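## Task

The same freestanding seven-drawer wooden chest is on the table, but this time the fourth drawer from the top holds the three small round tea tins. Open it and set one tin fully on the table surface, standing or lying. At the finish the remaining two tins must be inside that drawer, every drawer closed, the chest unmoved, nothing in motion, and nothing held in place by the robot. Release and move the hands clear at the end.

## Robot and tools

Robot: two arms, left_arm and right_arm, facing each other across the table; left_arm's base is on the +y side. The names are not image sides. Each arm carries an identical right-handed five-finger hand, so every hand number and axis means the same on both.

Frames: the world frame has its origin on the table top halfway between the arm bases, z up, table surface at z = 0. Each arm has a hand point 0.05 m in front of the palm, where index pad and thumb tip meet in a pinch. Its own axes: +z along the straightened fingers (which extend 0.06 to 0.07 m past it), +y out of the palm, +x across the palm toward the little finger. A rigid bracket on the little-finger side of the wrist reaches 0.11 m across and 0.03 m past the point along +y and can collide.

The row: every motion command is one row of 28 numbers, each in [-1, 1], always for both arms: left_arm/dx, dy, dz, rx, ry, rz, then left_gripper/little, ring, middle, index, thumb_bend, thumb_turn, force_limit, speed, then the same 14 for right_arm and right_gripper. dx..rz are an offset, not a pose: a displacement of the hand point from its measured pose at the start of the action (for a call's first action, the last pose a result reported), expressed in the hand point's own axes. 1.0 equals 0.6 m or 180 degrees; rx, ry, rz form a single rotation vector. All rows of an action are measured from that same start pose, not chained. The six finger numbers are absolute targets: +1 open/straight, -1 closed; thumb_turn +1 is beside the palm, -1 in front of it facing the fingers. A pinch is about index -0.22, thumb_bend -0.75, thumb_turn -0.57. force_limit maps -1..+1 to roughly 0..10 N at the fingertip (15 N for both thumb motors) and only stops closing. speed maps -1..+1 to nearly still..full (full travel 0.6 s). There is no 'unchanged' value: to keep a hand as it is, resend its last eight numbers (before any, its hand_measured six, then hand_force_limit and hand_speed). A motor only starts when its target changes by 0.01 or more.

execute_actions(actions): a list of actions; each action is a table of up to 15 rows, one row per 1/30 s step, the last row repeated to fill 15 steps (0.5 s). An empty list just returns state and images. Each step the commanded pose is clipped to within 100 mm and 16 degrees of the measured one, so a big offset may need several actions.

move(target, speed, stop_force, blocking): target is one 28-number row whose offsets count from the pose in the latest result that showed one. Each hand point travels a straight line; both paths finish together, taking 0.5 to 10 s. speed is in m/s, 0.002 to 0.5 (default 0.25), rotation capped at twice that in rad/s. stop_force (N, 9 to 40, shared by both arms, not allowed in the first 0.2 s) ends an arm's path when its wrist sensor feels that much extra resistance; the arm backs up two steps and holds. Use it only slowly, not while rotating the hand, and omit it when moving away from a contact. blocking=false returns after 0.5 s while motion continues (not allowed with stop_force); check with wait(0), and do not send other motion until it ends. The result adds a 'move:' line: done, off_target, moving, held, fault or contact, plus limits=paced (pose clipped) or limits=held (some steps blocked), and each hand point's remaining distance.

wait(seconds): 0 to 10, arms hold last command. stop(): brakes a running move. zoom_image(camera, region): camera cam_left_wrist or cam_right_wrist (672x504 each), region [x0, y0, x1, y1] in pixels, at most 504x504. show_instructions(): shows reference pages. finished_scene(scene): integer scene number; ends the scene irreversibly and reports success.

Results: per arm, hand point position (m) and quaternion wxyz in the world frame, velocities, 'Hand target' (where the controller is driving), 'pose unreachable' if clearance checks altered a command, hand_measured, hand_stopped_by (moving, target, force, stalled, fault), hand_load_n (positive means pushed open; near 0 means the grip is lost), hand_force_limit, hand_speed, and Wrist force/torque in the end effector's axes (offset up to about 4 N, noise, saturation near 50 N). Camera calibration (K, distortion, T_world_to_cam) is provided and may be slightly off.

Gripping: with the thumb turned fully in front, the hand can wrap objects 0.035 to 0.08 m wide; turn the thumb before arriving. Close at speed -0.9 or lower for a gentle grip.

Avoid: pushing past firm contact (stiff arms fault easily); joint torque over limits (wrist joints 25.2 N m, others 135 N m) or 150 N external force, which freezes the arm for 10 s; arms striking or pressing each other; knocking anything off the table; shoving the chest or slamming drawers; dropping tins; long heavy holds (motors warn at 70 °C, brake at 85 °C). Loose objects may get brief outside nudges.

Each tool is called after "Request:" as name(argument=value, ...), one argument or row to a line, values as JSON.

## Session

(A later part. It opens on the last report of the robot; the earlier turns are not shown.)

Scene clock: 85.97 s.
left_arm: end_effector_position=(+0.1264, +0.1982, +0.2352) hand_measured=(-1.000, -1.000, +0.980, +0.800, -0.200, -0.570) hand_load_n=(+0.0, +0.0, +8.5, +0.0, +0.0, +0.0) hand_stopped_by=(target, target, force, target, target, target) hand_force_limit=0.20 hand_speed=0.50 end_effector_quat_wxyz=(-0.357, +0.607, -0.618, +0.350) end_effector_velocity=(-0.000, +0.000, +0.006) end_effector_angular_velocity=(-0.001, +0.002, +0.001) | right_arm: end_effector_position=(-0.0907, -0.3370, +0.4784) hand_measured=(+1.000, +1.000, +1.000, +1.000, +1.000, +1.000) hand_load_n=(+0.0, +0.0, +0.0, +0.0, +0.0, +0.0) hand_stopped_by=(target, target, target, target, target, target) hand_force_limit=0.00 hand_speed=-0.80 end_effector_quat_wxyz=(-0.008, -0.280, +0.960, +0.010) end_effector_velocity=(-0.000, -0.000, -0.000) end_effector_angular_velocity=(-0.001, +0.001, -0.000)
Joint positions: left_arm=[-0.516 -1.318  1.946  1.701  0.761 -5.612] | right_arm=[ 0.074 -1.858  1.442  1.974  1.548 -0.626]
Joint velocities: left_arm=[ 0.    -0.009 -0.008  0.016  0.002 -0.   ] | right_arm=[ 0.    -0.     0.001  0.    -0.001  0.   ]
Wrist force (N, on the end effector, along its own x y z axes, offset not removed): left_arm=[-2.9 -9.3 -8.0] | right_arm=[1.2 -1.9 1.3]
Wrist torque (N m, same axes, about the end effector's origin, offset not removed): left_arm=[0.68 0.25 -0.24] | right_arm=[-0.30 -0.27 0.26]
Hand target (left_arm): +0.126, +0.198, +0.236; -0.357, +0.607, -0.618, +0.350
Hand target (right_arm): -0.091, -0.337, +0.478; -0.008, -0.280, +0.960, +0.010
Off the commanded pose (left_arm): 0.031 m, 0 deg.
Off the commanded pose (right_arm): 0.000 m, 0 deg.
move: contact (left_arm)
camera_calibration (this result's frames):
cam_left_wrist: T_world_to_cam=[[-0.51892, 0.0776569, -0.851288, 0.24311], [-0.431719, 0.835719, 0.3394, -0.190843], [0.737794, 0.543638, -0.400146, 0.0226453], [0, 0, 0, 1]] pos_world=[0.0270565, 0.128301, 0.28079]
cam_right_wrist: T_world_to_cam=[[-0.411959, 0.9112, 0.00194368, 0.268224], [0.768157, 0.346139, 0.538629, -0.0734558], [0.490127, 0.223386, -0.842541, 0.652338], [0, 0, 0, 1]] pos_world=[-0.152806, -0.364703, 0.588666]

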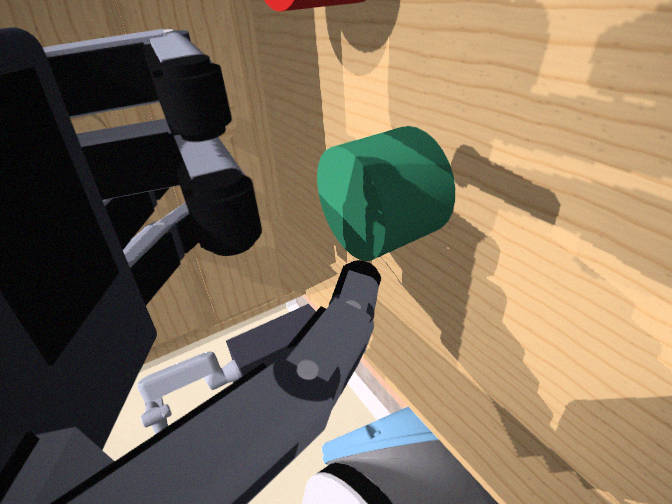

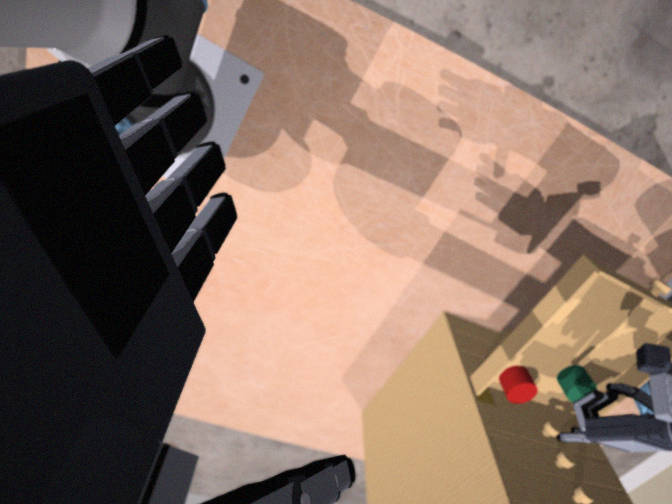

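Request:
move(
  target=[0,-0.07,-0.04,0,0,0,-1,-1,0.98,0.8,-0.2,-0.57,0.2,0.5,0,0,0,0,0,0,1,1,1,1,1,1,0,-0.8],
  speed=0.06,
)

Request:
execute_actions(
  actions=[
    [[0,0,0,0,0,0,-1,-1,-1,0.8,-0.2,-0.57,0.2,0.5,0,0,0,0,0,0,1,1,1,1,1,1,0,-0.8]],
    [[0,0,0,0,0,0,-1,-1,-1,0.8,-0.2,-0.57,0.2,0.5,0,0,0,0,0,0,1,1,1,1,1,1,0,-0.8]],
  ],
)

Request:
move(
  target=[0,0.06,0.035,0,0,0,-1,-1,-1,0.8,-0.2,-0.57,0.2,0.5,0,0,0,0,0,0,1,1,1,1,1,1,0,-0.8],
  speed=0.05,
)

Request:
move(
  target=[0,0.055,0.032,0,0,0,-1,-1,-1,0.8,-0.2,-0.57,0.2,0.5,0,0,0,0,0,0,1,1,1,1,1,1,0,-0.8],
  speed=0.015,
  stop_force=9,
)

Scene clock: 87.43 s.
left_arm: end_effector_position=(+0.1266, +0.1973, +0.2833) hand_measured=(-1.000, -1.000, +0.980, +0.800, -0.200, -0.570) hand_load_n=(+0.0, +0.0, +0.0, +0.0, +0.0, +0.0) hand_stopped_by=(target, target, target, target, target, target) hand_force_limit=0.20 hand_speed=0.50 end_effector_quat_wxyz=(-0.357, +0.607, -0.618, +0.350) end_effector_velocity=(-0.000, +0.000, +0.002) end_effector_angular_velocity=(+0.002, -0.000, +0.001) | right_arm: end_effector_position=(-0.0907, -0.3370, +0.4784) hand_measured=(+1.000, +1.000, +1.000, +1.000, +1.000, +1.000) hand_load_n=(+0.0, +0.0, +0.0, +0.0, +0.0, +0.0) hand_stopped_by=(target, target, target, target, target, target) hand_force_limit=0.00 hand_speed=-0.80 end_effector_quat_wxyz=(-0.008, -0.280, +0.960, +0.010) end_effector_velocity=(+0.000, -0.000, +0.000) end_effector_angular_velocity=(+0.001, -0.001, -0.001)
Joint positions: left_arm=[-0.514 -1.38   1.881  1.828  0.759 -5.61 ] | right_arm=[ 0.074 -1.858  1.442  1.974  1.548 -0.626]
Joint velocities: left_arm=[ 0.    -0.001 -0.004  0.007  0.001 -0.   ] | right_arm=[-0.    -0.    -0.001  0.001  0.001  0.001]
Wrist force (N, on the end effector, along its own x y z axes, offset not removed): left_arm=[0.4 1.4 0.0] | right_arm=[-0.6 -1.0 0.7]
Wrist torque (N m, same axes, about the end effector's origin, offset not removed): left_arm=[-0.01 -0.01 0.19] | right_arm=[-0.28 0.10 0.09]
Hand target (left_arm): +0.127, +0.197, +0.284; -0.357, +0.607, -0.618, +0.350
Hand target (right_arm): -0.091, -0.337, +0.478; -0.008, -0.280, +0.960, +0.010
Off the commanded pose (left_arm): 0.000 m, 0 deg.
Off the commanded pose (right_arm): 0.000 m, 0 deg.
move: done
camera_calibration (this result's frames):
cam_left_wrist: T_world_to_cam=[[-0.518842, 0.0777681, -0.851325, 0.284233], [-0.431626, 0.835766, 0.339402, -0.206313], [0.737904, 0.54355, -0.400064, 0.0421979], [0, 0, 0, 1]] pos_world=[0.0272841, 0.127388, 0.328879]
cam_right_wrist: T_world_to_cam=[[-0.411959, 0.9112, 0.00194362, 0.268224], [0.768157, 0.346139, 0.53863, -0.0734558], [0.490127, 0.223386, -0.84254, 0.652338], [0, 0, 0, 1]] pos_world=[-0.152806, -0.364703, 0.588665]

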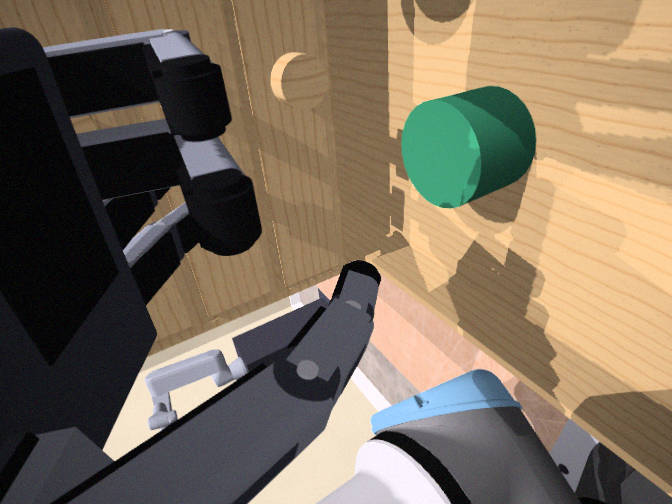

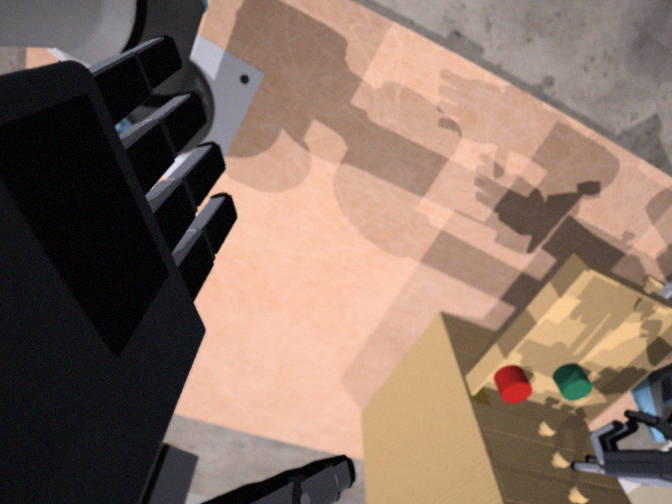

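Scene clock: 88.43 s.
left_arm: end_effector_position=(+0.1266, +0.1973, +0.2833) hand_measured=(-1.000, -1.000, -1.000, +0.800, -0.200, -0.570) hand_load_n=(+0.0, +0.0, +0.0, +0.0, +0.0, +0.0) hand_stopped_by=(target, target, target, target, target, target) hand_force_limit=0.20 hand_speed=0.50 end_effector_quat_wxyz=(-0.357, +0.607, -0.618, +0.350) end_effector_velocity=(+0.000, -0.000, +0.000) end_effector_angular_velocity=(-0.001, -0.001, -0.001) | right_arm: end_effector_position=(-0.0907, -0.3370, +0.4784) hand_measured=(+1.000, +1.000, +1.000, +1.000, +1.000, +1.000) hand_load_n=(+0.0, +0.0, +0.0, +0.0, +0.0, +0.0) hand_stopped_by=(target, target, target, target, target, target) hand_force_limit=0.00 hand_speed=-0.80 end_effector_quat_wxyz=(-0.008, -0.280, +0.960, +0.010) end_effector_velocity=(+0.000, -0.000, +0.000) end_effector_angular_velocity=(-0.000, -0.001, +0.000)
Joint positions: left_arm=[-0.514 -1.38   1.881  1.828  0.76  -5.61 ] | right_arm=[ 0.074 -1.858  1.442  1.974  1.548 -0.626]
Joint velocities: left_arm=[-0.    -0.     0.    -0.    -0.001  0.   ] | right_arm=[ 0.    -0.    -0.     0.001  0.001 -0.   ]
Wrist force (N, on the end effector, along its own x y z axes, offset not removed): left_arm=[0.1 0.8 0.3] | right_arm=[-1.5 -1.6 1.6]
Wrist torque (N m, same axes, about the end effector's origin, offset not removed): left_arm=[-0.03 0.08 0.15] | right_arm=[-0.44 0.17 0.15]
Hand target (left_arm): +0.127, +0.197, +0.283; -0.357, +0.607, -0.618, +0.350
Hand target (right_arm): -0.091, -0.337, +0.478; -0.008, -0.280, +0.960, +0.010
Off the commanded pose (left_arm): 0.000 m, 0 deg.
Off the commanded pose (right_arm): 0.000 m, 0 deg.
camera_calibration (this result's frames):
cam_left_wrist: T_world_to_cam=[[-0.518932, 0.0776673, -0.85128, 0.284275], [-0.431616, 0.835787, 0.339363, -0.206327], [0.737846, 0.543532, -0.400194, 0.0422602], [0, 0, 0, 1]] pos_world=[0.0272841, 0.127397, 0.32893]
cam_right_wrist: T_world_to_cam=[[-0.411959, 0.9112, 0.00194346, 0.268224], [0.768157, 0.34614, 0.538629, -0.0734557], [0.490127, 0.223386, -0.842541, 0.652338], [0, 0, 0, 1]] pos_world=[-0.152806, -0.364703, 0.588665]

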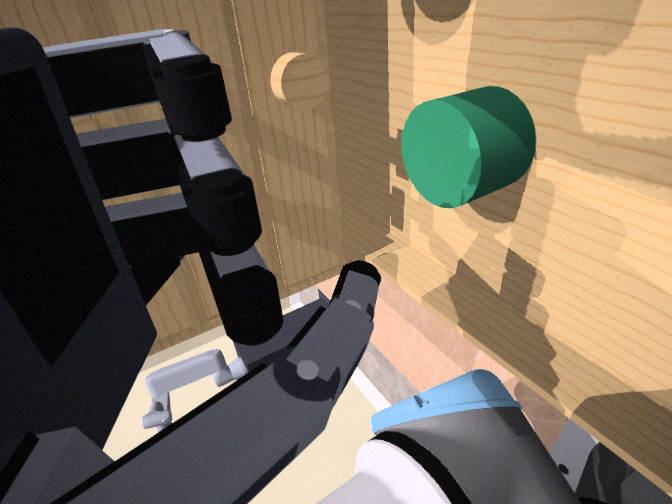

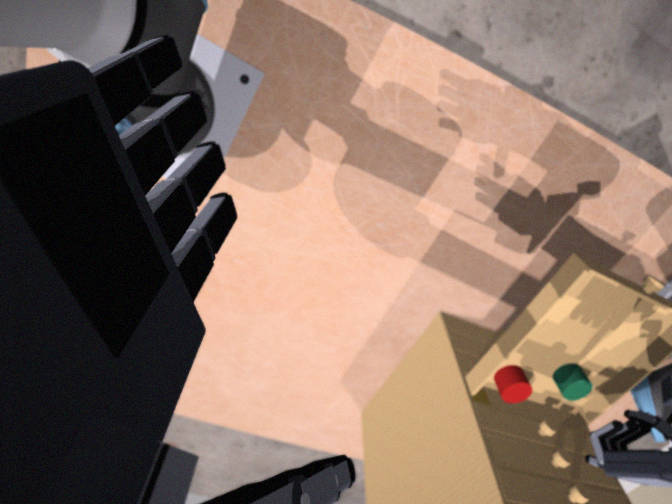

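Scene clock: 89.70 s.
left_arm: end_effector_position=(+0.1268, +0.1981, +0.2419) hand_measured=(-1.000, -1.000, -1.000, +0.800, -0.200, -0.570) hand_load_n=(+0.0, +0.0, +0.0, +0.0, +0.0, +0.0) hand_stopped_by=(target, target, target, target, target, target) hand_force_limit=0.20 hand_speed=0.50 end_effector_quat_wxyz=(-0.357, +0.607, -0.618, +0.350) end_effector_velocity=(-0.000, +0.000, -0.003) end_effector_angular_velocity=(-0.000, +0.001, +0.001) | right_arm: end_effector_position=(-0.0907, -0.3370, +0.4784) hand_measured=(+1.000, +1.000, +1.000, +1.000, +1.000, +1.000) hand_load_n=(+0.0, +0.0, +0.0, +0.0, +0.0, +0.0) hand_stopped_by=(target, target, target, target, target, target) hand_force_limit=0.00 hand_speed=-0.80 end_effector_quat_wxyz=(-0.008, -0.280, +0.960, +0.010) end_effector_velocity=(+0.000, +0.000, +0.000) end_effector_angular_velocity=(+0.001, -0.001, -0.000)
Joint positions: left_arm=[-0.515 -1.328  1.938  1.719  0.76  -5.611] | right_arm=[ 0.074 -1.858  1.442  1.974  1.548 -0.626]
Joint velocities: left_arm=[ 0.     0.004  0.003 -0.007  0.001 -0.   ] | right_arm=[ 0.    -0.    -0.001  0.     0.001  0.   ]
Wrist force (N, on the end effector, along its own x y z axes, offset not removed): left_arm=[-1.3 -1.4 -0.9] | right_arm=[-0.7 -1.1 1.6]
Wrist torque (N m, same axes, about the end effector's origin, offset not removed): left_arm=[-0.39 0.27 -0.02] | right_arm=[-0.22 0.08 0.13]
Hand target (left_arm): +0.127, +0.198, +0.242; -0.357, +0.607, -0.618, +0.350
Hand target (right_arm): -0.091, -0.337, +0.478; -0.008, -0.280, +0.960, +0.010
Off the commanded pose (left_arm): 0.000 m, 0 deg.
Off the commanded pose (right_arm): 0.000 m, 0 deg.
move: done
camera_calibration (this result's frames):
cam_left_wrist: T_world_to_cam=[[-0.518978, 0.0775499, -0.851262, 0.249109], [-0.431665, 0.835785, 0.339307, -0.192866], [0.737785, 0.543553, -0.400279, 0.0251835], [0, 0, 0, 1]] pos_world=[0.0274488, 0.128187, 0.287578]
cam_right_wrist: T_world_to_cam=[[-0.411959, 0.9112, 0.00194346, 0.268224], [0.768157, 0.34614, 0.538629, -0.0734556], [0.490127, 0.223386, -0.842541, 0.652338], [0, 0, 0, 1]] pos_world=[-0.152806, -0.364703, 0.588665]

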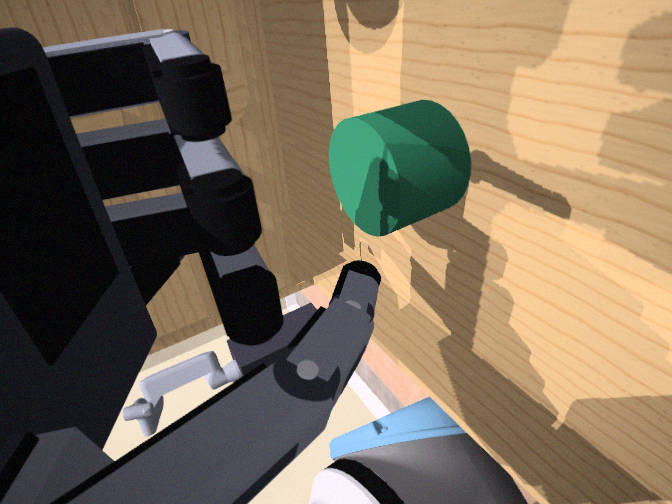

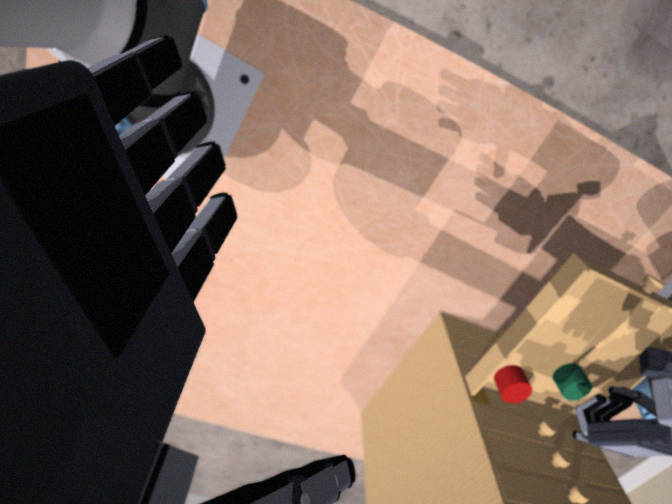

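Scene clock: 92.53 s.
left_arm: end_effector_position=(+0.1269, +0.1988, +0.2040) hand_measured=(-1.000, -1.000, -1.000, +0.800, -0.200, -0.570) hand_load_n=(+0.0, +0.0, +0.0, +0.0, +0.0, +0.0) hand_stopped_by=(target, target, target, target, target, target) hand_force_limit=0.20 hand_speed=0.50 end_effector_quat_wxyz=(-0.357, +0.607, -0.618, +0.350) end_effector_velocity=(-0.000, +0.000, -0.003) end_effector_angular_velocity=(+0.002, -0.001, +0.000) | right_arm: end_effector_position=(-0.0907, -0.3370, +0.4784) hand_measured=(+1.000, +1.000, +1.000, +1.000, +1.000, +1.000) hand_load_n=(+0.0, +0.0, +0.0, +0.0, +0.0, +0.0) hand_stopped_by=(target, target, target, target, target, target) hand_force_limit=0.00 hand_speed=-0.80 end_effector_quat_wxyz=(-0.008, -0.280, +0.960, +0.010) end_effector_velocity=(+0.000, +0.000, +0.000) end_effector_angular_velocity=(+0.001, -0.001, -0.000)
Joint positions: left_arm=[-0.516 -1.27   1.982  1.618  0.761 -5.612] | right_arm=[ 0.074 -1.858  1.442  1.974  1.548 -0.626]
Joint velocities: left_arm=[ 0.     0.006  0.002 -0.006  0.     0.   ] | right_arm=[-0.    -0.    -0.    -0.     0.001  0.   ]
Wrist force (N, on the end effector, along its own x y z axes, offset not removed): left_arm=[1.1 1.0 -1.9] | right_arm=[-0.4 -0.8 1.3]
Wrist torque (N m, same axes, about the end effector's origin, offset not removed): left_arm=[0.08 -0.05 0.34] | right_arm=[-0.21 0.00 0.16]
Hand target (left_arm): +0.127, +0.199, +0.204; -0.357, +0.607, -0.618, +0.350
Hand target (right_arm): -0.091, -0.337, +0.478; -0.008, -0.280, +0.960, +0.010
Off the commanded pose (left_arm): 0.000 m, 0 deg.
Off the commanded pose (right_arm): 0.000 m, 0 deg.
move: done
camera_calibration (this result's frames):
cam_left_wrist: T_world_to_cam=[[-0.518978, 0.077549, -0.851263, 0.216875], [-0.431671, 0.83578, 0.33931, -0.180551], [0.737782, 0.54356, -0.400276, 0.00953361], [0, 0, 0, 1]] pos_world=[0.0275811, 0.128901, 0.249697]
cam_right_wrist: T_world_to_cam=[[-0.411959, 0.9112, 0.00194347, 0.268224], [0.768157, 0.34614, 0.538629, -0.0734556], [0.490126, 0.223386, -0.842541, 0.652338], [0, 0, 0, 1]] pos_world=[-0.152806, -0.364703, 0.588665]

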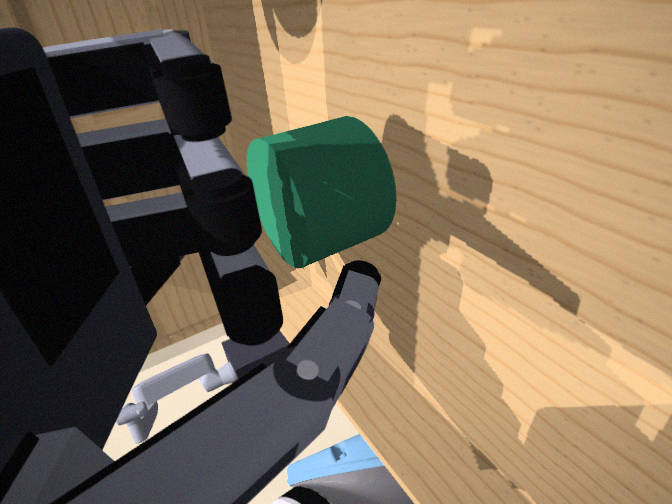

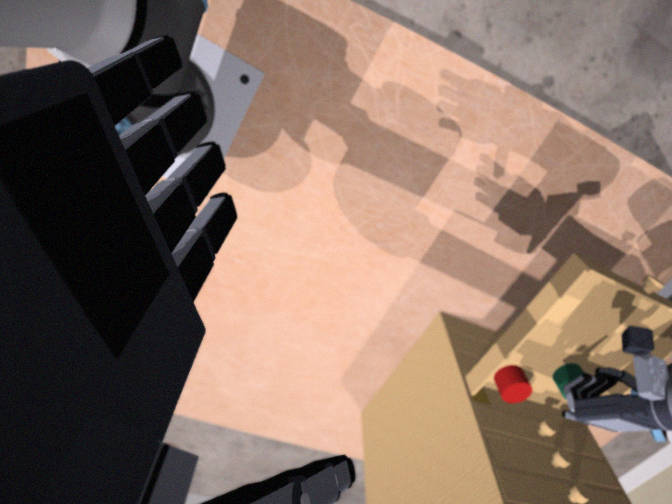

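Request:
execute_actions(
  actions=[
    [[0,0,0,0,0,0,-1,-1,-1,-0.5,-0.2,-0.57,0.2,-0.5,0,0,0,0,0,0,1,1,1,1,1,1,0,-0.8]],
    [[0,0,0,0,0,0,-1,-1,-1,-0.5,-0.2,-0.57,0.2,-0.5,0,0,0,0,0,0,1,1,1,1,1,1,0,-0.8]],
    [[0,0,0,0,0,0,-1,-1,-1,-0.5,-0.2,-0.57,0.2,-0.5,0,0,0,0,0,0,1,1,1,1,1,1,0,-0.8]],
    [[0,0,0,0,0,0,-1,-1,-1,-0.5,-0.2,-0.57,0.2,-0.5,0,0,0,0,0,0,1,1,1,1,1,1,0,-0.8]],
  ],
)

Scene clock: 103.30 s.
left_arm: end_effector_position=(+0.1269, +0.1988, +0.2040) hand_measured=(-1.000, -1.000, -1.000, +0.278, -0.196, -0.570) hand_load_n=(+0.0, +0.0, +0.0, +8.0, +5.0, +0.0) hand_stopped_by=(target, target, target, force, target, target) hand_force_limit=0.20 hand_speed=-0.50 end_effector_quat_wxyz=(-0.357, +0.607, -0.618, +0.350) end_effector_velocity=(-0.000, +0.000, -0.001) end_effector_angular_velocity=(+0.002, -0.000, +0.001) | right_arm: end_effector_position=(-0.0907, -0.3370, +0.4784) hand_measured=(+1.000, +1.000, +1.000, +1.000, +1.000, +1.000) hand_load_n=(+0.0, +0.0, +0.0, +0.0, +0.0, +0.0) hand_stopped_by=(target, target, target, target, target, target) hand_force_limit=0.00 hand_speed=-0.80 end_effector_quat_wxyz=(-0.008, -0.280, +0.960, +0.010) end_effector_velocity=(-0.000, -0.000, +0.000) end_effector_angular_velocity=(-0.000, +0.001, +0.001)
Joint positions: left_arm=[-0.516 -1.27   1.982  1.618  0.761 -5.612] | right_arm=[ 0.074 -1.858  1.442  1.974  1.548 -0.626]
Joint velocities: left_arm=[-0.     0.002 -0.    -0.001  0.001  0.   ] | right_arm=[ 0.    -0.    -0.     0.001 -0.001 -0.   ]
Wrist force (N, on the end effector, along its own x y z axes, offset not removed): left_arm=[-0.6 -4.9 -0.9] | right_arm=[0.4 -1.6 3.7]
Wrist torque (N m, same axes, about the end effector's origin, offset not removed): left_arm=[-0.42 0.23 0.06] | right_arm=[-0.45 -0.16 0.20]
Hand target (left_arm): +0.127, +0.199, +0.204; -0.357, +0.607, -0.618, +0.350
Hand target (right_arm): -0.091, -0.337, +0.478; -0.008, -0.280, +0.960, +0.010
Off the commanded pose (left_arm): 0.000 m, 0 deg.
Off the commanded pose (right_arm): 0.000 m, 0 deg.
camera_calibration (this result's frames):
cam_left_wrist: T_world_to_cam=[[-0.518923, 0.0776314, -0.851288, 0.216861], [-0.431693, 0.835748, 0.339363, -0.180559], [0.737808, 0.543598, -0.400176, 0.00949293], [0, 0, 0, 1]] pos_world=[0.0275846, 0.128906, 0.249685]
cam_right_wrist: T_world_to_cam=[[-0.411959, 0.9112, 0.00194371, 0.268224], [0.768157, 0.346139, 0.538629, -0.0734557], [0.490127, 0.223386, -0.842541, 0.652338], [0, 0, 0, 1]] pos_world=[-0.152806, -0.364703, 0.588666]

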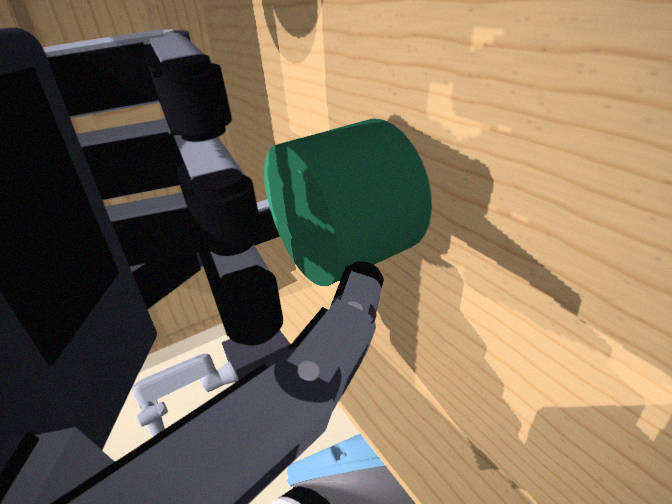

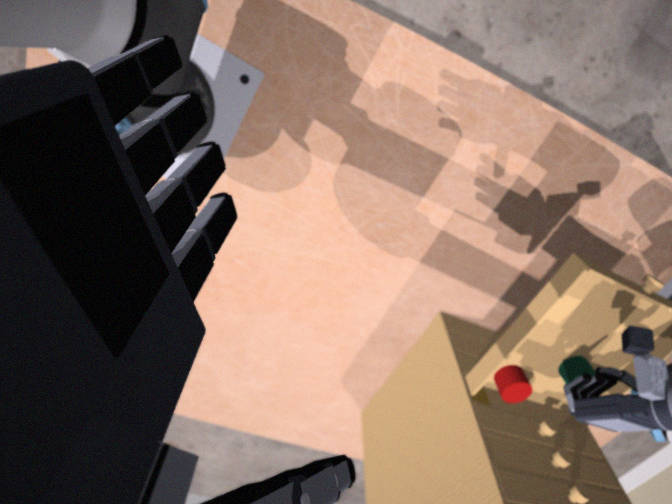

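Pinched. Squeeze and lift.

Request:
execute_actions(
  actions=[
    [[0,0,0,0,0,0,-1,-1,-1,-0.6,-0.6,-0.57,0.6,-0.6,0,0,0,0,0,0,1,1,1,1,1,1,0,-0.8]],
    [[0,0,0,0,0,0,-1,-1,-1,-0.6,-0.6,-0.57,0.6,-0.6,0,0,0,0,0,0,1,1,1,1,1,1,0,-0.8]],
  ],
)

Request:
move(
  target=[0,-0.072,-0.042,0,0,0,-1,-1,-1,-0.6,-0.6,-0.57,0.6,-0.6,0,0,0,0,0,0,1,1,1,1,1,1,0,-0.8],
  speed=0.03,
)

Scene clock: 104.50 s.
left_arm: end_effector_position=(+0.1269, +0.1988, +0.2040) hand_measured=(-1.000, -1.000, -1.000, +0.268, -0.234, -0.570) hand_load_n=(+0.0, +0.0, +0.0, +12.5, +11.0, +0.5) hand_stopped_by=(target, target, target, force, force, target) hand_force_limit=0.60 hand_speed=-0.60 end_effector_quat_wxyz=(-0.357, +0.607, -0.618, +0.350) end_effector_velocity=(+0.000, -0.000, +0.000) end_effector_angular_velocity=(-0.000, -0.001, -0.001) | right_arm: end_effector_position=(-0.0907, -0.3370, +0.4784) hand_measured=(+1.000, +1.000, +1.000, +1.000, +1.000, +1.000) hand_load_n=(+0.0, +0.0, +0.0, +0.0, +0.0, +0.0) hand_stopped_by=(target, target, target, target, target, target) hand_force_limit=0.00 hand_speed=-0.80 end_effector_quat_wxyz=(-0.008, -0.280, +0.960, +0.010) end_effector_velocity=(-0.000, +0.000, +0.000) end_effector_angular_velocity=(+0.000, +0.000, +0.000)
Joint positions: left_arm=[-0.516 -1.27   1.982  1.618  0.761 -5.612] | right_arm=[ 0.074 -1.858  1.442  1.974  1.548 -0.626]
Joint velocities: left_arm=[ 0.     0.    -0.001  0.    -0.002  0.   ] | right_arm=[ 0.  0. -0. -0. -0. -0.]
Wrist force (N, on the end effector, along its own x y z axes, offset not removed): left_arm=[-0.8 -1.7 -2.4] | right_arm=[-0.4 -2.0 2.1]
Wrist torque (N m, same axes, about the end effector's origin, offset not removed): left_arm=[-0.10 0.19 0.07] | right_arm=[-0.42 0.04 0.12]
Hand target (left_arm): +0.127, +0.199, +0.204; -0.357, +0.607, -0.618, +0.350
Hand target (right_arm): -0.091, -0.337, +0.478; -0.008, -0.280, +0.960, +0.010
Off the commanded pose (left_arm): 0.000 m, 0 deg.
Off the commanded pose (right_arm): 0.000 m, 0 deg.
camera_calibration (this result's frames):
cam_left_wrist: T_world_to_cam=[[-0.518924, 0.0776319, -0.851288, 0.216861], [-0.431692, 0.835748, 0.339363, -0.180559], [0.737808, 0.543598, -0.400176, 0.009493], [0, 0, 0, 1]] pos_world=[0.0275845, 0.128906, 0.249685]
cam_right_wrist: T_world_to_cam=[[-0.411959, 0.9112, 0.00194369, 0.268224], [0.768157, 0.346139, 0.538629, -0.0734558], [0.490127, 0.223386, -0.842541, 0.652338], [0, 0, 0, 1]] pos_world=[-0.152806, -0.364703, 0.588666]

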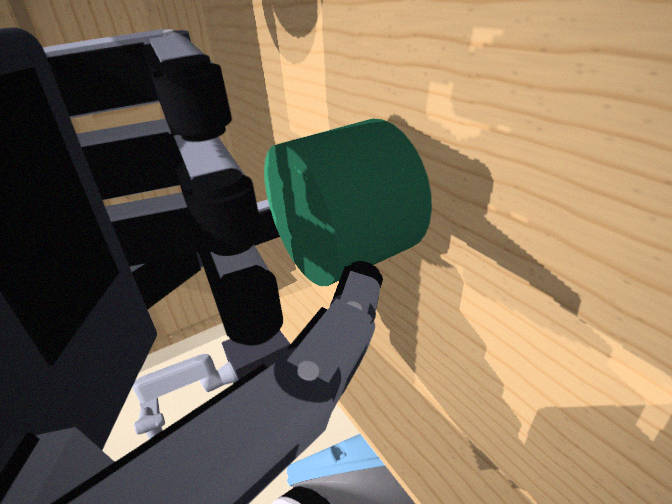

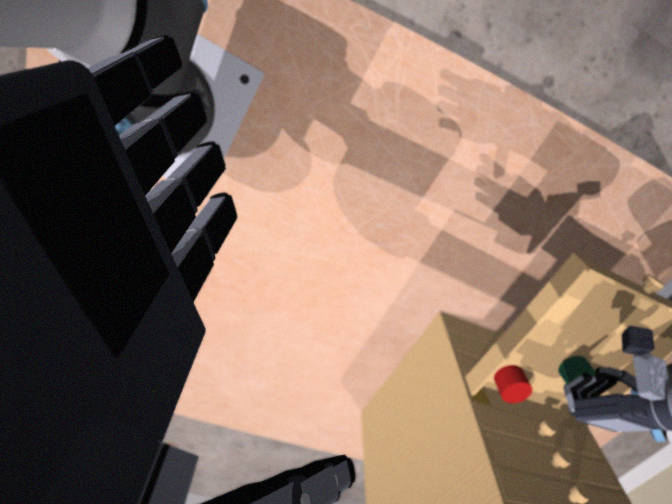

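Scene clock: 106.53 s.
left_arm: end_effector_position=(+0.1267, +0.1979, +0.2537) hand_measured=(-1.000, -1.000, -1.000, +0.268, -0.234, -0.570) hand_load_n=(+0.0, +0.0, +0.0, +12.5, +11.5, +0.0) hand_stopped_by=(target, target, target, force, force, target) hand_force_limit=0.60 hand_speed=-0.60 end_effector_quat_wxyz=(-0.357, +0.607, -0.618, +0.350) end_effector_velocity=(-0.000, +0.000, +0.002) end_effector_angular_velocity=(+0.002, -0.001, +0.000) | right_arm: end_effector_position=(-0.0907, -0.3370, +0.4784) hand_measured=(+1.000, +1.000, +1.000, +1.000, +1.000, +1.000) hand_load_n=(+0.0, +0.0, +0.0, +0.0, +0.0, +0.0) hand_stopped_by=(target, target, target, target, target, target) hand_force_limit=0.00 hand_speed=-0.80 end_effector_quat_wxyz=(-0.008, -0.280, +0.960, +0.010) end_effector_velocity=(-0.000, -0.000, -0.000) end_effector_angular_velocity=(-0.002, +0.001, +0.000)
Joint positions: left_arm=[-0.515 -1.344  1.923  1.75   0.76  -5.611] | right_arm=[ 0.074 -1.858  1.442  1.974  1.548 -0.626]
Joint velocities: left_arm=[-0.    -0.002 -0.003  0.008  0.    -0.   ] | right_arm=[ 0.     0.     0.001  0.    -0.001  0.   ]
Wrist force (N, on the end effector, along its own x y z axes, offset not removed): left_arm=[0.7 0.2 -1.2] | right_arm=[-0.1 -2.8 4.2]
Wrist torque (N m, same axes, about the end effector's origin, offset not removed): left_arm=[-0.11 0.02 0.03] | right_arm=[-0.70 -0.10 0.08]
Hand target (left_arm): +0.127, +0.198, +0.254; -0.357, +0.607, -0.618, +0.350
Hand target (right_arm): -0.091, -0.337, +0.478; -0.008, -0.280, +0.960, +0.010
Off the commanded pose (left_arm): 0.000 m, 0 deg.
Off the commanded pose (right_arm): 0.000 m, 0 deg.
move: done
camera_calibration (this result's frames):
cam_left_wrist: T_world_to_cam=[[-0.518913, 0.0776646, -0.851292, 0.259103], [-0.431669, 0.835755, 0.339375, -0.196738], [0.737829, 0.543582, -0.400159, 0.0300383], [0, 0, 0, 1]] pos_world=[0.0273629, 0.127974, 0.29936]
cam_right_wrist: T_world_to_cam=[[-0.411959, 0.9112, 0.00194375, 0.268224], [0.768157, 0.34614, 0.538629, -0.0734556], [0.490126, 0.223386, -0.842541, 0.652338], [0, 0, 0, 1]] pos_world=[-0.152806, -0.364703, 0.588666]

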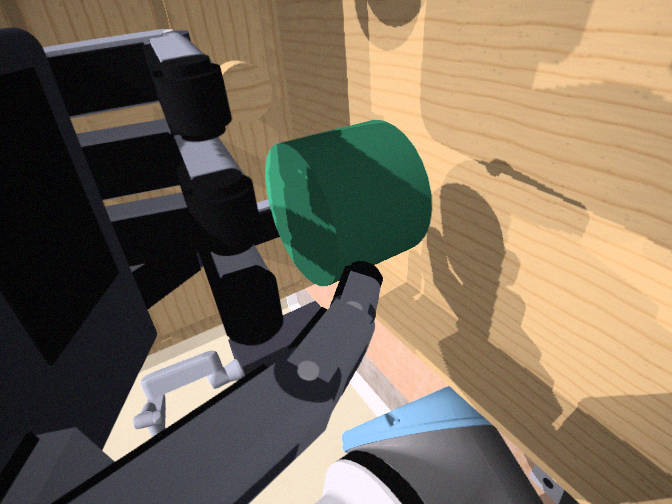

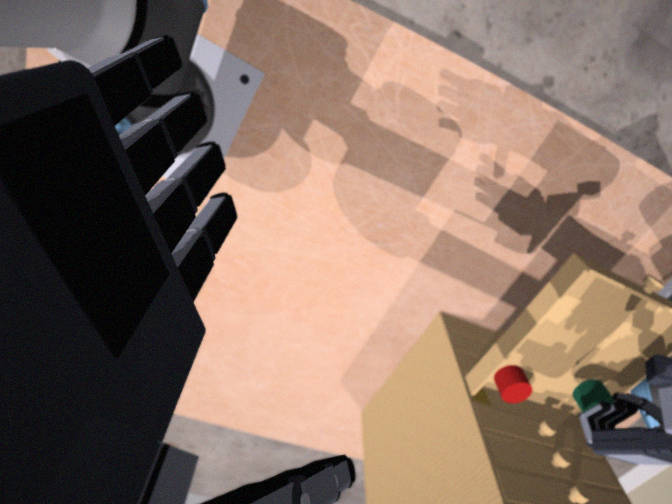

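Request:
move(
  target=[0.447,0.110,-0.277,0,0.2165,0.125,-1,-1,-1,-0.6,-0.6,-0.57,0.6,-0.6,0,0,0,0,0,0,1,1,1,1,1,1,0,-0.8],
  speed=0.12,
)

Scene clock: 110.70 s.
left_arm: end_effector_position=(-0.0526, -0.0690, +0.2748) hand_measured=(-1.000, -1.000, -1.000, +0.268, -0.234, -0.570) hand_load_n=(+0.0, +0.0, +0.0, +12.5, +11.5, +0.0) hand_stopped_by=(target, target, target, force, force, target) hand_force_limit=0.60 hand_speed=-0.60 end_effector_quat_wxyz=(-0.192, +0.327, -0.805, +0.456) end_effector_velocity=(-0.001, -0.002, +0.000) end_effector_angular_velocity=(+0.002, +0.001, -0.008) | right_arm: end_effector_position=(-0.0907, -0.3370, +0.4784) hand_measured=(+1.000, +1.000, +1.000, +1.000, +1.000, +1.000) hand_load_n=(+0.0, +0.0, +0.0, +0.0, +0.0, +0.0) hand_stopped_by=(target, target, target, target, target, target) hand_force_limit=0.00 hand_speed=-0.80 end_effector_quat_wxyz=(-0.008, -0.280, +0.960, +0.010) end_effector_velocity=(-0.000, +0.000, +0.000) end_effector_angular_velocity=(+0.001, +0.001, +0.000)
Joint positions: left_arm=[-0.614 -0.986  1.101  1.275  0.546 -4.488] | right_arm=[ 0.074 -1.858  1.442  1.974  1.548 -0.626]
Joint velocities: left_arm=[ 0.001  0.001 -0.006 -0.008  0.004  0.017] | right_arm=[-0.    -0.    -0.    -0.001 -0.001 -0.   ]
Wrist force (N, on the end effector, along its own x y z axes, offset not removed): left_arm=[1.9 0.2 1.4] | right_arm=[0.6 -2.4 2.0]
Wrist torque (N m, same axes, about the end effector's origin, offset not removed): left_arm=[-0.30 -0.18 0.31] | right_arm=[-0.51 -0.17 0.15]
Hand target (left_arm): -0.053, -0.069, +0.275; +0.192, -0.327, +0.805, -0.456
Hand target (right_arm): -0.091, -0.337, +0.478; -0.008, -0.280, +0.960, +0.010
Off the commanded pose (left_arm): 0.001 m, 0 deg.
Off the commanded pose (right_arm): 0.000 m, 0 deg.
move: done
camera_calibration (this result's frames):
cam_left_wrist: T_world_to_cam=[[-0.323109, 0.425407, -0.845358, 0.237336], [0.288266, 0.895064, 0.340241, -0.0165749], [0.90139, -0.133753, -0.411833, 0.280875], [0, 0, 0, 1]] pos_world=[-0.171715, -0.0485609, 0.321947]
cam_right_wrist: T_world_to_cam=[[-0.411959, 0.9112, 0.00194364, 0.268224], [0.768157, 0.34614, 0.538629, -0.0734555], [0.490126, 0.223386, -0.842541, 0.652338], [0, 0, 0, 1]] pos_world=[-0.152806, -0.364703, 0.588666]

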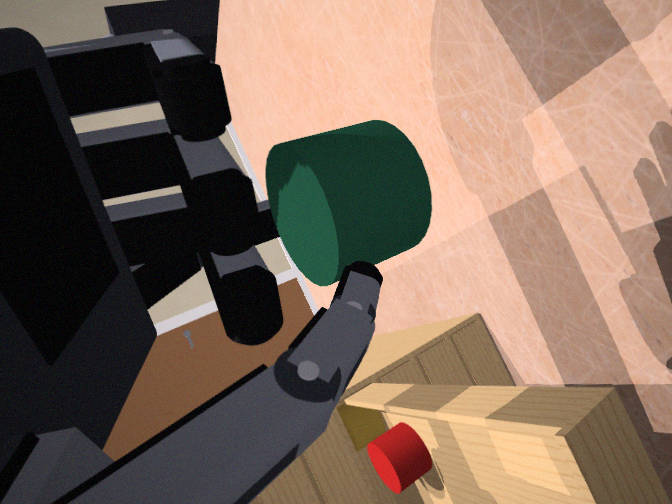

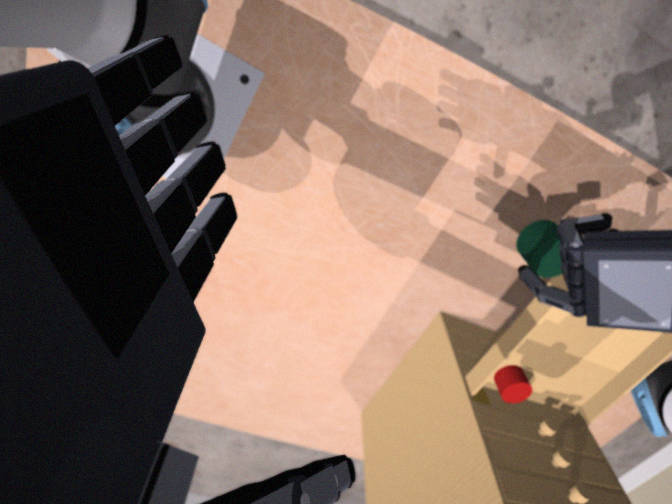

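Request:
move(
  target=[0.045,0.221,0.133,0,0,0,-1,-1,-1,-0.6,-0.6,-0.57,0.6,-0.6,0,0,0,0,0,0,1,1,1,1,1,1,0,-0.8],
  speed=0.07,
  stop_force=12,
)

Scene clock: 113.70 s.
left_arm: end_effector_position=(-0.0698, -0.0869, +0.1199) hand_measured=(-1.000, -1.000, -1.000, +0.268, -0.234, -0.570) hand_load_n=(+0.0, +0.0, +0.0, +12.5, +11.5, +0.0) hand_stopped_by=(target, target, target, force, force, target) hand_force_limit=0.60 hand_speed=-0.60 end_effector_quat_wxyz=(-0.192, +0.327, -0.805, +0.456) end_effector_velocity=(-0.000, -0.000, -0.003) end_effector_angular_velocity=(+0.001, -0.000, -0.001) | right_arm: end_effector_position=(-0.0907, -0.3370, +0.4784) hand_measured=(+1.000, +1.000, +1.000, +1.000, +1.000, +1.000) hand_load_n=(+0.0, +0.0, +0.0, +0.0, +0.0, +0.0) hand_stopped_by=(target, target, target, target, target, target) hand_force_limit=0.00 hand_speed=-0.80 end_effector_quat_wxyz=(-0.008, -0.280, +0.960, +0.010) end_effector_velocity=(+0.000, -0.000, -0.000) end_effector_angular_velocity=(+0.000, -0.000, -0.000)
Joint positions: left_arm=[-0.618 -0.822  1.234  0.983  0.545 -4.496] | right_arm=[ 0.074 -1.858  1.442  1.974  1.548 -0.626]
Joint velocities: left_arm=[ 0.     0.004  0.    -0.005  0.001  0.002] | right_arm=[ 0.    -0.     0.    -0.     0.     0.001]
Wrist force (N, on the end effector, along its own x y z axes, offset not removed): left_arm=[1.3 -0.7 0.9] | right_arm=[-0.8 -2.5 2.9]
Wrist torque (N m, same axes, about the end effector's origin, offset not removed): left_arm=[-0.43 -0.01 0.24] | right_arm=[-0.62 0.06 0.00]
Hand target (left_arm): -0.070, -0.087, +0.120; +0.192, -0.327, +0.805, -0.456
Hand target (right_arm): -0.091, -0.337, +0.478; -0.008, -0.280, +0.960, +0.010
Off the commanded pose (left_arm): 0.000 m, 0 deg.
Off the commanded pose (right_arm): 0.000 m, 0 deg.
move: done
camera_calibration (this result's frames):
cam_left_wrist: T_world_to_cam=[[-0.323218, 0.425322, -0.845358, 0.108541], [0.288252, 0.895106, 0.34014, 0.0571661], [0.901355, -0.133737, -0.411915, 0.230246], [0, 0, 0, 1]] pos_world=[-0.188929, -0.0665421, 0.167153]
cam_right_wrist: T_world_to_cam=[[-0.411959, 0.9112, 0.00194368, 0.268224], [0.768157, 0.34614, 0.538629, -0.0734556], [0.490126, 0.223386, -0.842541, 0.652338], [0, 0, 0, 1]] pos_world=[-0.152806, -0.364703, 0.588666]

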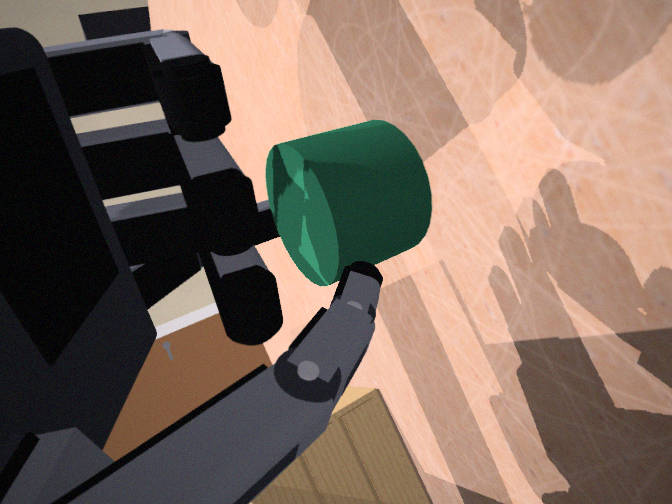

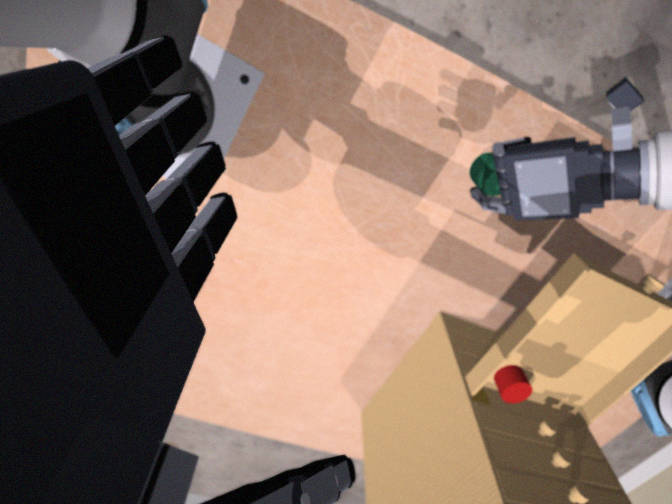

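Request:
move(
  target=[0,0.087,0.05,0,0,0,-1,-1,-1,-0.6,-0.6,-0.57,0.6,-0.6,0,0,0,0,0,0,1,1,1,1,1,1,0,-0.8],
  speed=0.05,
  stop_force=12,
)

Request:
move(
  target=[0,0.058,0.033,0,0,0,-1,-1,-1,-0.6,-0.6,-0.57,0.6,-0.6,0,0,0,0,0,0,1,1,1,1,1,1,0,-0.8],
  speed=0.012,
  stop_force=9,
)

Scene clock: 115.50 s.
left_arm: end_effector_position=(-0.0699, -0.0857, +0.0600) hand_measured=(-1.000, -1.000, -1.000, +0.268, -0.234, -0.570) hand_load_n=(+0.0, +0.0, +0.0, +12.5, +11.5, +0.0) hand_stopped_by=(target, target, target, force, force, target) hand_force_limit=0.60 hand_speed=-0.60 end_effector_quat_wxyz=(-0.192, +0.327, -0.805, +0.456) end_effector_velocity=(-0.000, +0.000, -0.003) end_effector_angular_velocity=(+0.000, +0.000, -0.000) | right_arm: end_effector_position=(-0.0907, -0.3370, +0.4784) hand_measured=(+1.000, +1.000, +1.000, +1.000, +1.000, +1.000) hand_load_n=(+0.0, +0.0, +0.0, +0.0, +0.0, +0.0) hand_stopped_by=(target, target, target, target, target, target) hand_force_limit=0.00 hand_speed=-0.80 end_effector_quat_wxyz=(-0.008, -0.280, +0.960, +0.010) end_effector_velocity=(+0.000, -0.000, -0.000) end_effector_angular_velocity=(-0.001, -0.001, -0.000)
Joint positions: left_arm=[-0.619 -0.756  1.285  0.87   0.545 -4.499] | right_arm=[ 0.074 -1.858  1.442  1.974  1.548 -0.626]
Joint velocities: left_arm=[ 0.     0.003  0.002 -0.005  0.     0.   ] | right_arm=[-0.    -0.     0.001  0.     0.001 -0.   ]
Wrist force (N, on the end effector, along its own x y z axes, offset not removed): left_arm=[0.7 1.8 0.0] | right_arm=[0.1 -2.5 2.2]
Wrist torque (N m, same axes, about the end effector's origin, offset not removed): left_arm=[0.08 -0.10 0.21] | right_arm=[-0.51 -0.02 0.17]
Hand target (left_arm): -0.070, -0.086, +0.060; +0.192, -0.327, +0.805, -0.456
Hand target (right_arm): -0.091, -0.337, +0.478; -0.008, -0.280, +0.960, +0.010
Off the commanded pose (left_arm): 0.000 m, 0 deg.
Off the commanded pose (right_arm): 0.000 m, 0 deg.
move: done
camera_calibration (this result's frames):
cam_left_wrist: T_world_to_cam=[[-0.323346, 0.425219, -0.845362, 0.0573455], [0.288191, 0.895165, 0.340038, 0.0764847], [0.901329, -0.133675, -0.411992, 0.205811], [0, 0, 0, 1]] pos_world=[-0.189003, -0.0653389, 0.107263]
cam_right_wrist: T_world_to_cam=[[-0.411959, 0.9112, 0.00194375, 0.268224], [0.768157, 0.34614, 0.538629, -0.0734554], [0.490126, 0.223386, -0.842541, 0.652338], [0, 0, 0, 1]] pos_world=[-0.152806, -0.364703, 0.588666]

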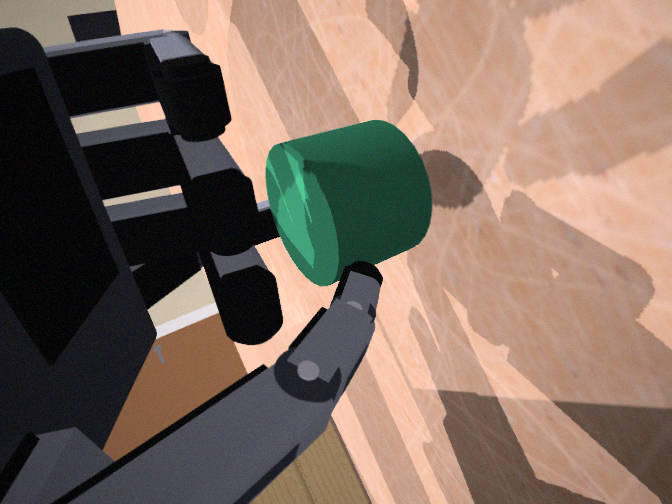

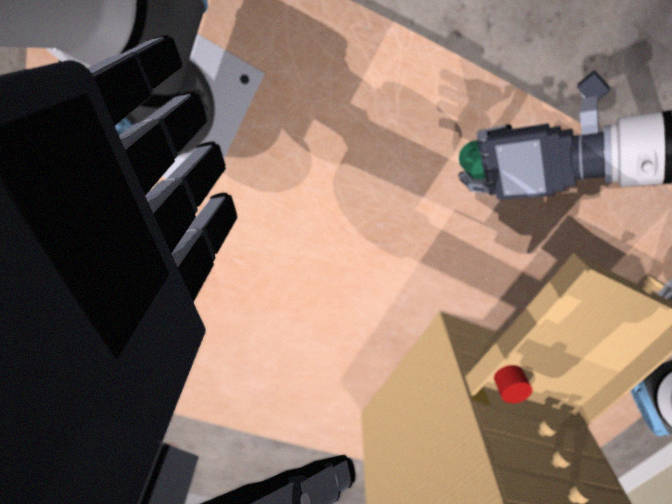

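Scene clock: 117.70 s.
left_arm: end_effector_position=(-0.0699, -0.0852, +0.0384) hand_measured=(-1.000, -1.000, -1.000, +0.268, -0.234, -0.570) hand_load_n=(+0.0, +0.0, +0.0, +13.5, +9.0, +1.5) hand_stopped_by=(target, target, target, force, force, target) hand_force_limit=0.60 hand_speed=-0.60 end_effector_quat_wxyz=(-0.192, +0.327, -0.805, +0.456) end_effector_velocity=(-0.000, +0.000, +0.004) end_effector_angular_velocity=(+0.002, +0.000, -0.000) | right_arm: end_effector_position=(-0.0907, -0.3370, +0.4784) hand_measured=(+1.000, +1.000, +1.000, +1.000, +1.000, +1.000) hand_load_n=(+0.0, +0.0, +0.0, +0.0, +0.0, +0.0) hand_stopped_by=(target, target, target, target, target, target) hand_force_limit=0.00 hand_speed=-0.80 end_effector_quat_wxyz=(-0.008, -0.280, +0.960, +0.010) end_effector_velocity=(-0.000, +0.000, -0.000) end_effector_angular_velocity=(+0.001, +0.001, -0.000)
Joint positions: left_arm=[-0.62  -0.729  1.298  0.831  0.544 -4.5  ] | right_arm=[ 0.074 -1.858  1.442  1.974  1.548 -0.626]
Joint velocities: left_arm=[ 0.    -0.004 -0.003  0.009  0.001  0.   ] | right_arm=[-0.     0.     0.    -0.001 -0.001  0.   ]
Wrist force (N, on the end effector, along its own x y z axes, offset not removed): left_arm=[-0.7 -6.5 -1.1] | right_arm=[0.3 -3.0 2.2]
Wrist torque (N m, same axes, about the end effector's origin, offset not removed): left_arm=[-0.44 0.10 0.20] | right_arm=[-0.65 -0.10 0.13]
Hand target (left_arm): -0.070, -0.085, +0.039; +0.192, -0.327, +0.805, -0.456
Hand target (right_arm): -0.091, -0.337, +0.478; -0.008, -0.280, +0.960, +0.010
Off the commanded pose (left_arm): 0.018 m, 0 deg.
Off the commanded pose (right_arm): 0.000 m, 0 deg.
move: contact (left_arm)
camera_calibration (this result's frames):
cam_left_wrist: T_world_to_cam=[[-0.32325, 0.425188, -0.845414, 0.038779], [0.288109, 0.895183, 0.340059, 0.0833915], [0.901389, -0.133647, -0.411869, 0.196991], [0, 0, 0, 1]] pos_world=[-0.189056, -0.0648119, 0.0855608]
cam_right_wrist: T_world_to_cam=[[-0.411959, 0.9112, 0.00194369, 0.268224], [0.768158, 0.34614, 0.538629, -0.0734554], [0.490126, 0.223386, -0.842541, 0.652338], [0, 0, 0, 1]] pos_world=[-0.152806, -0.364703, 0.588666]

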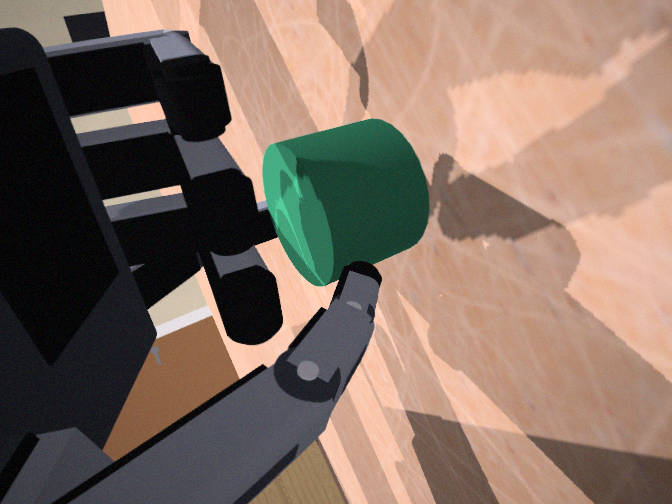

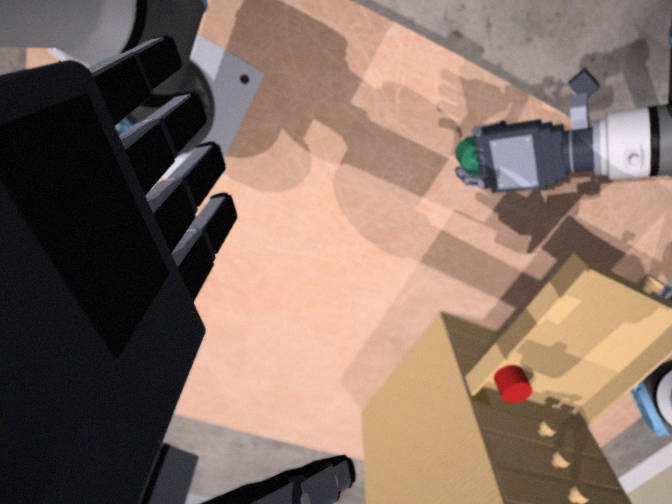

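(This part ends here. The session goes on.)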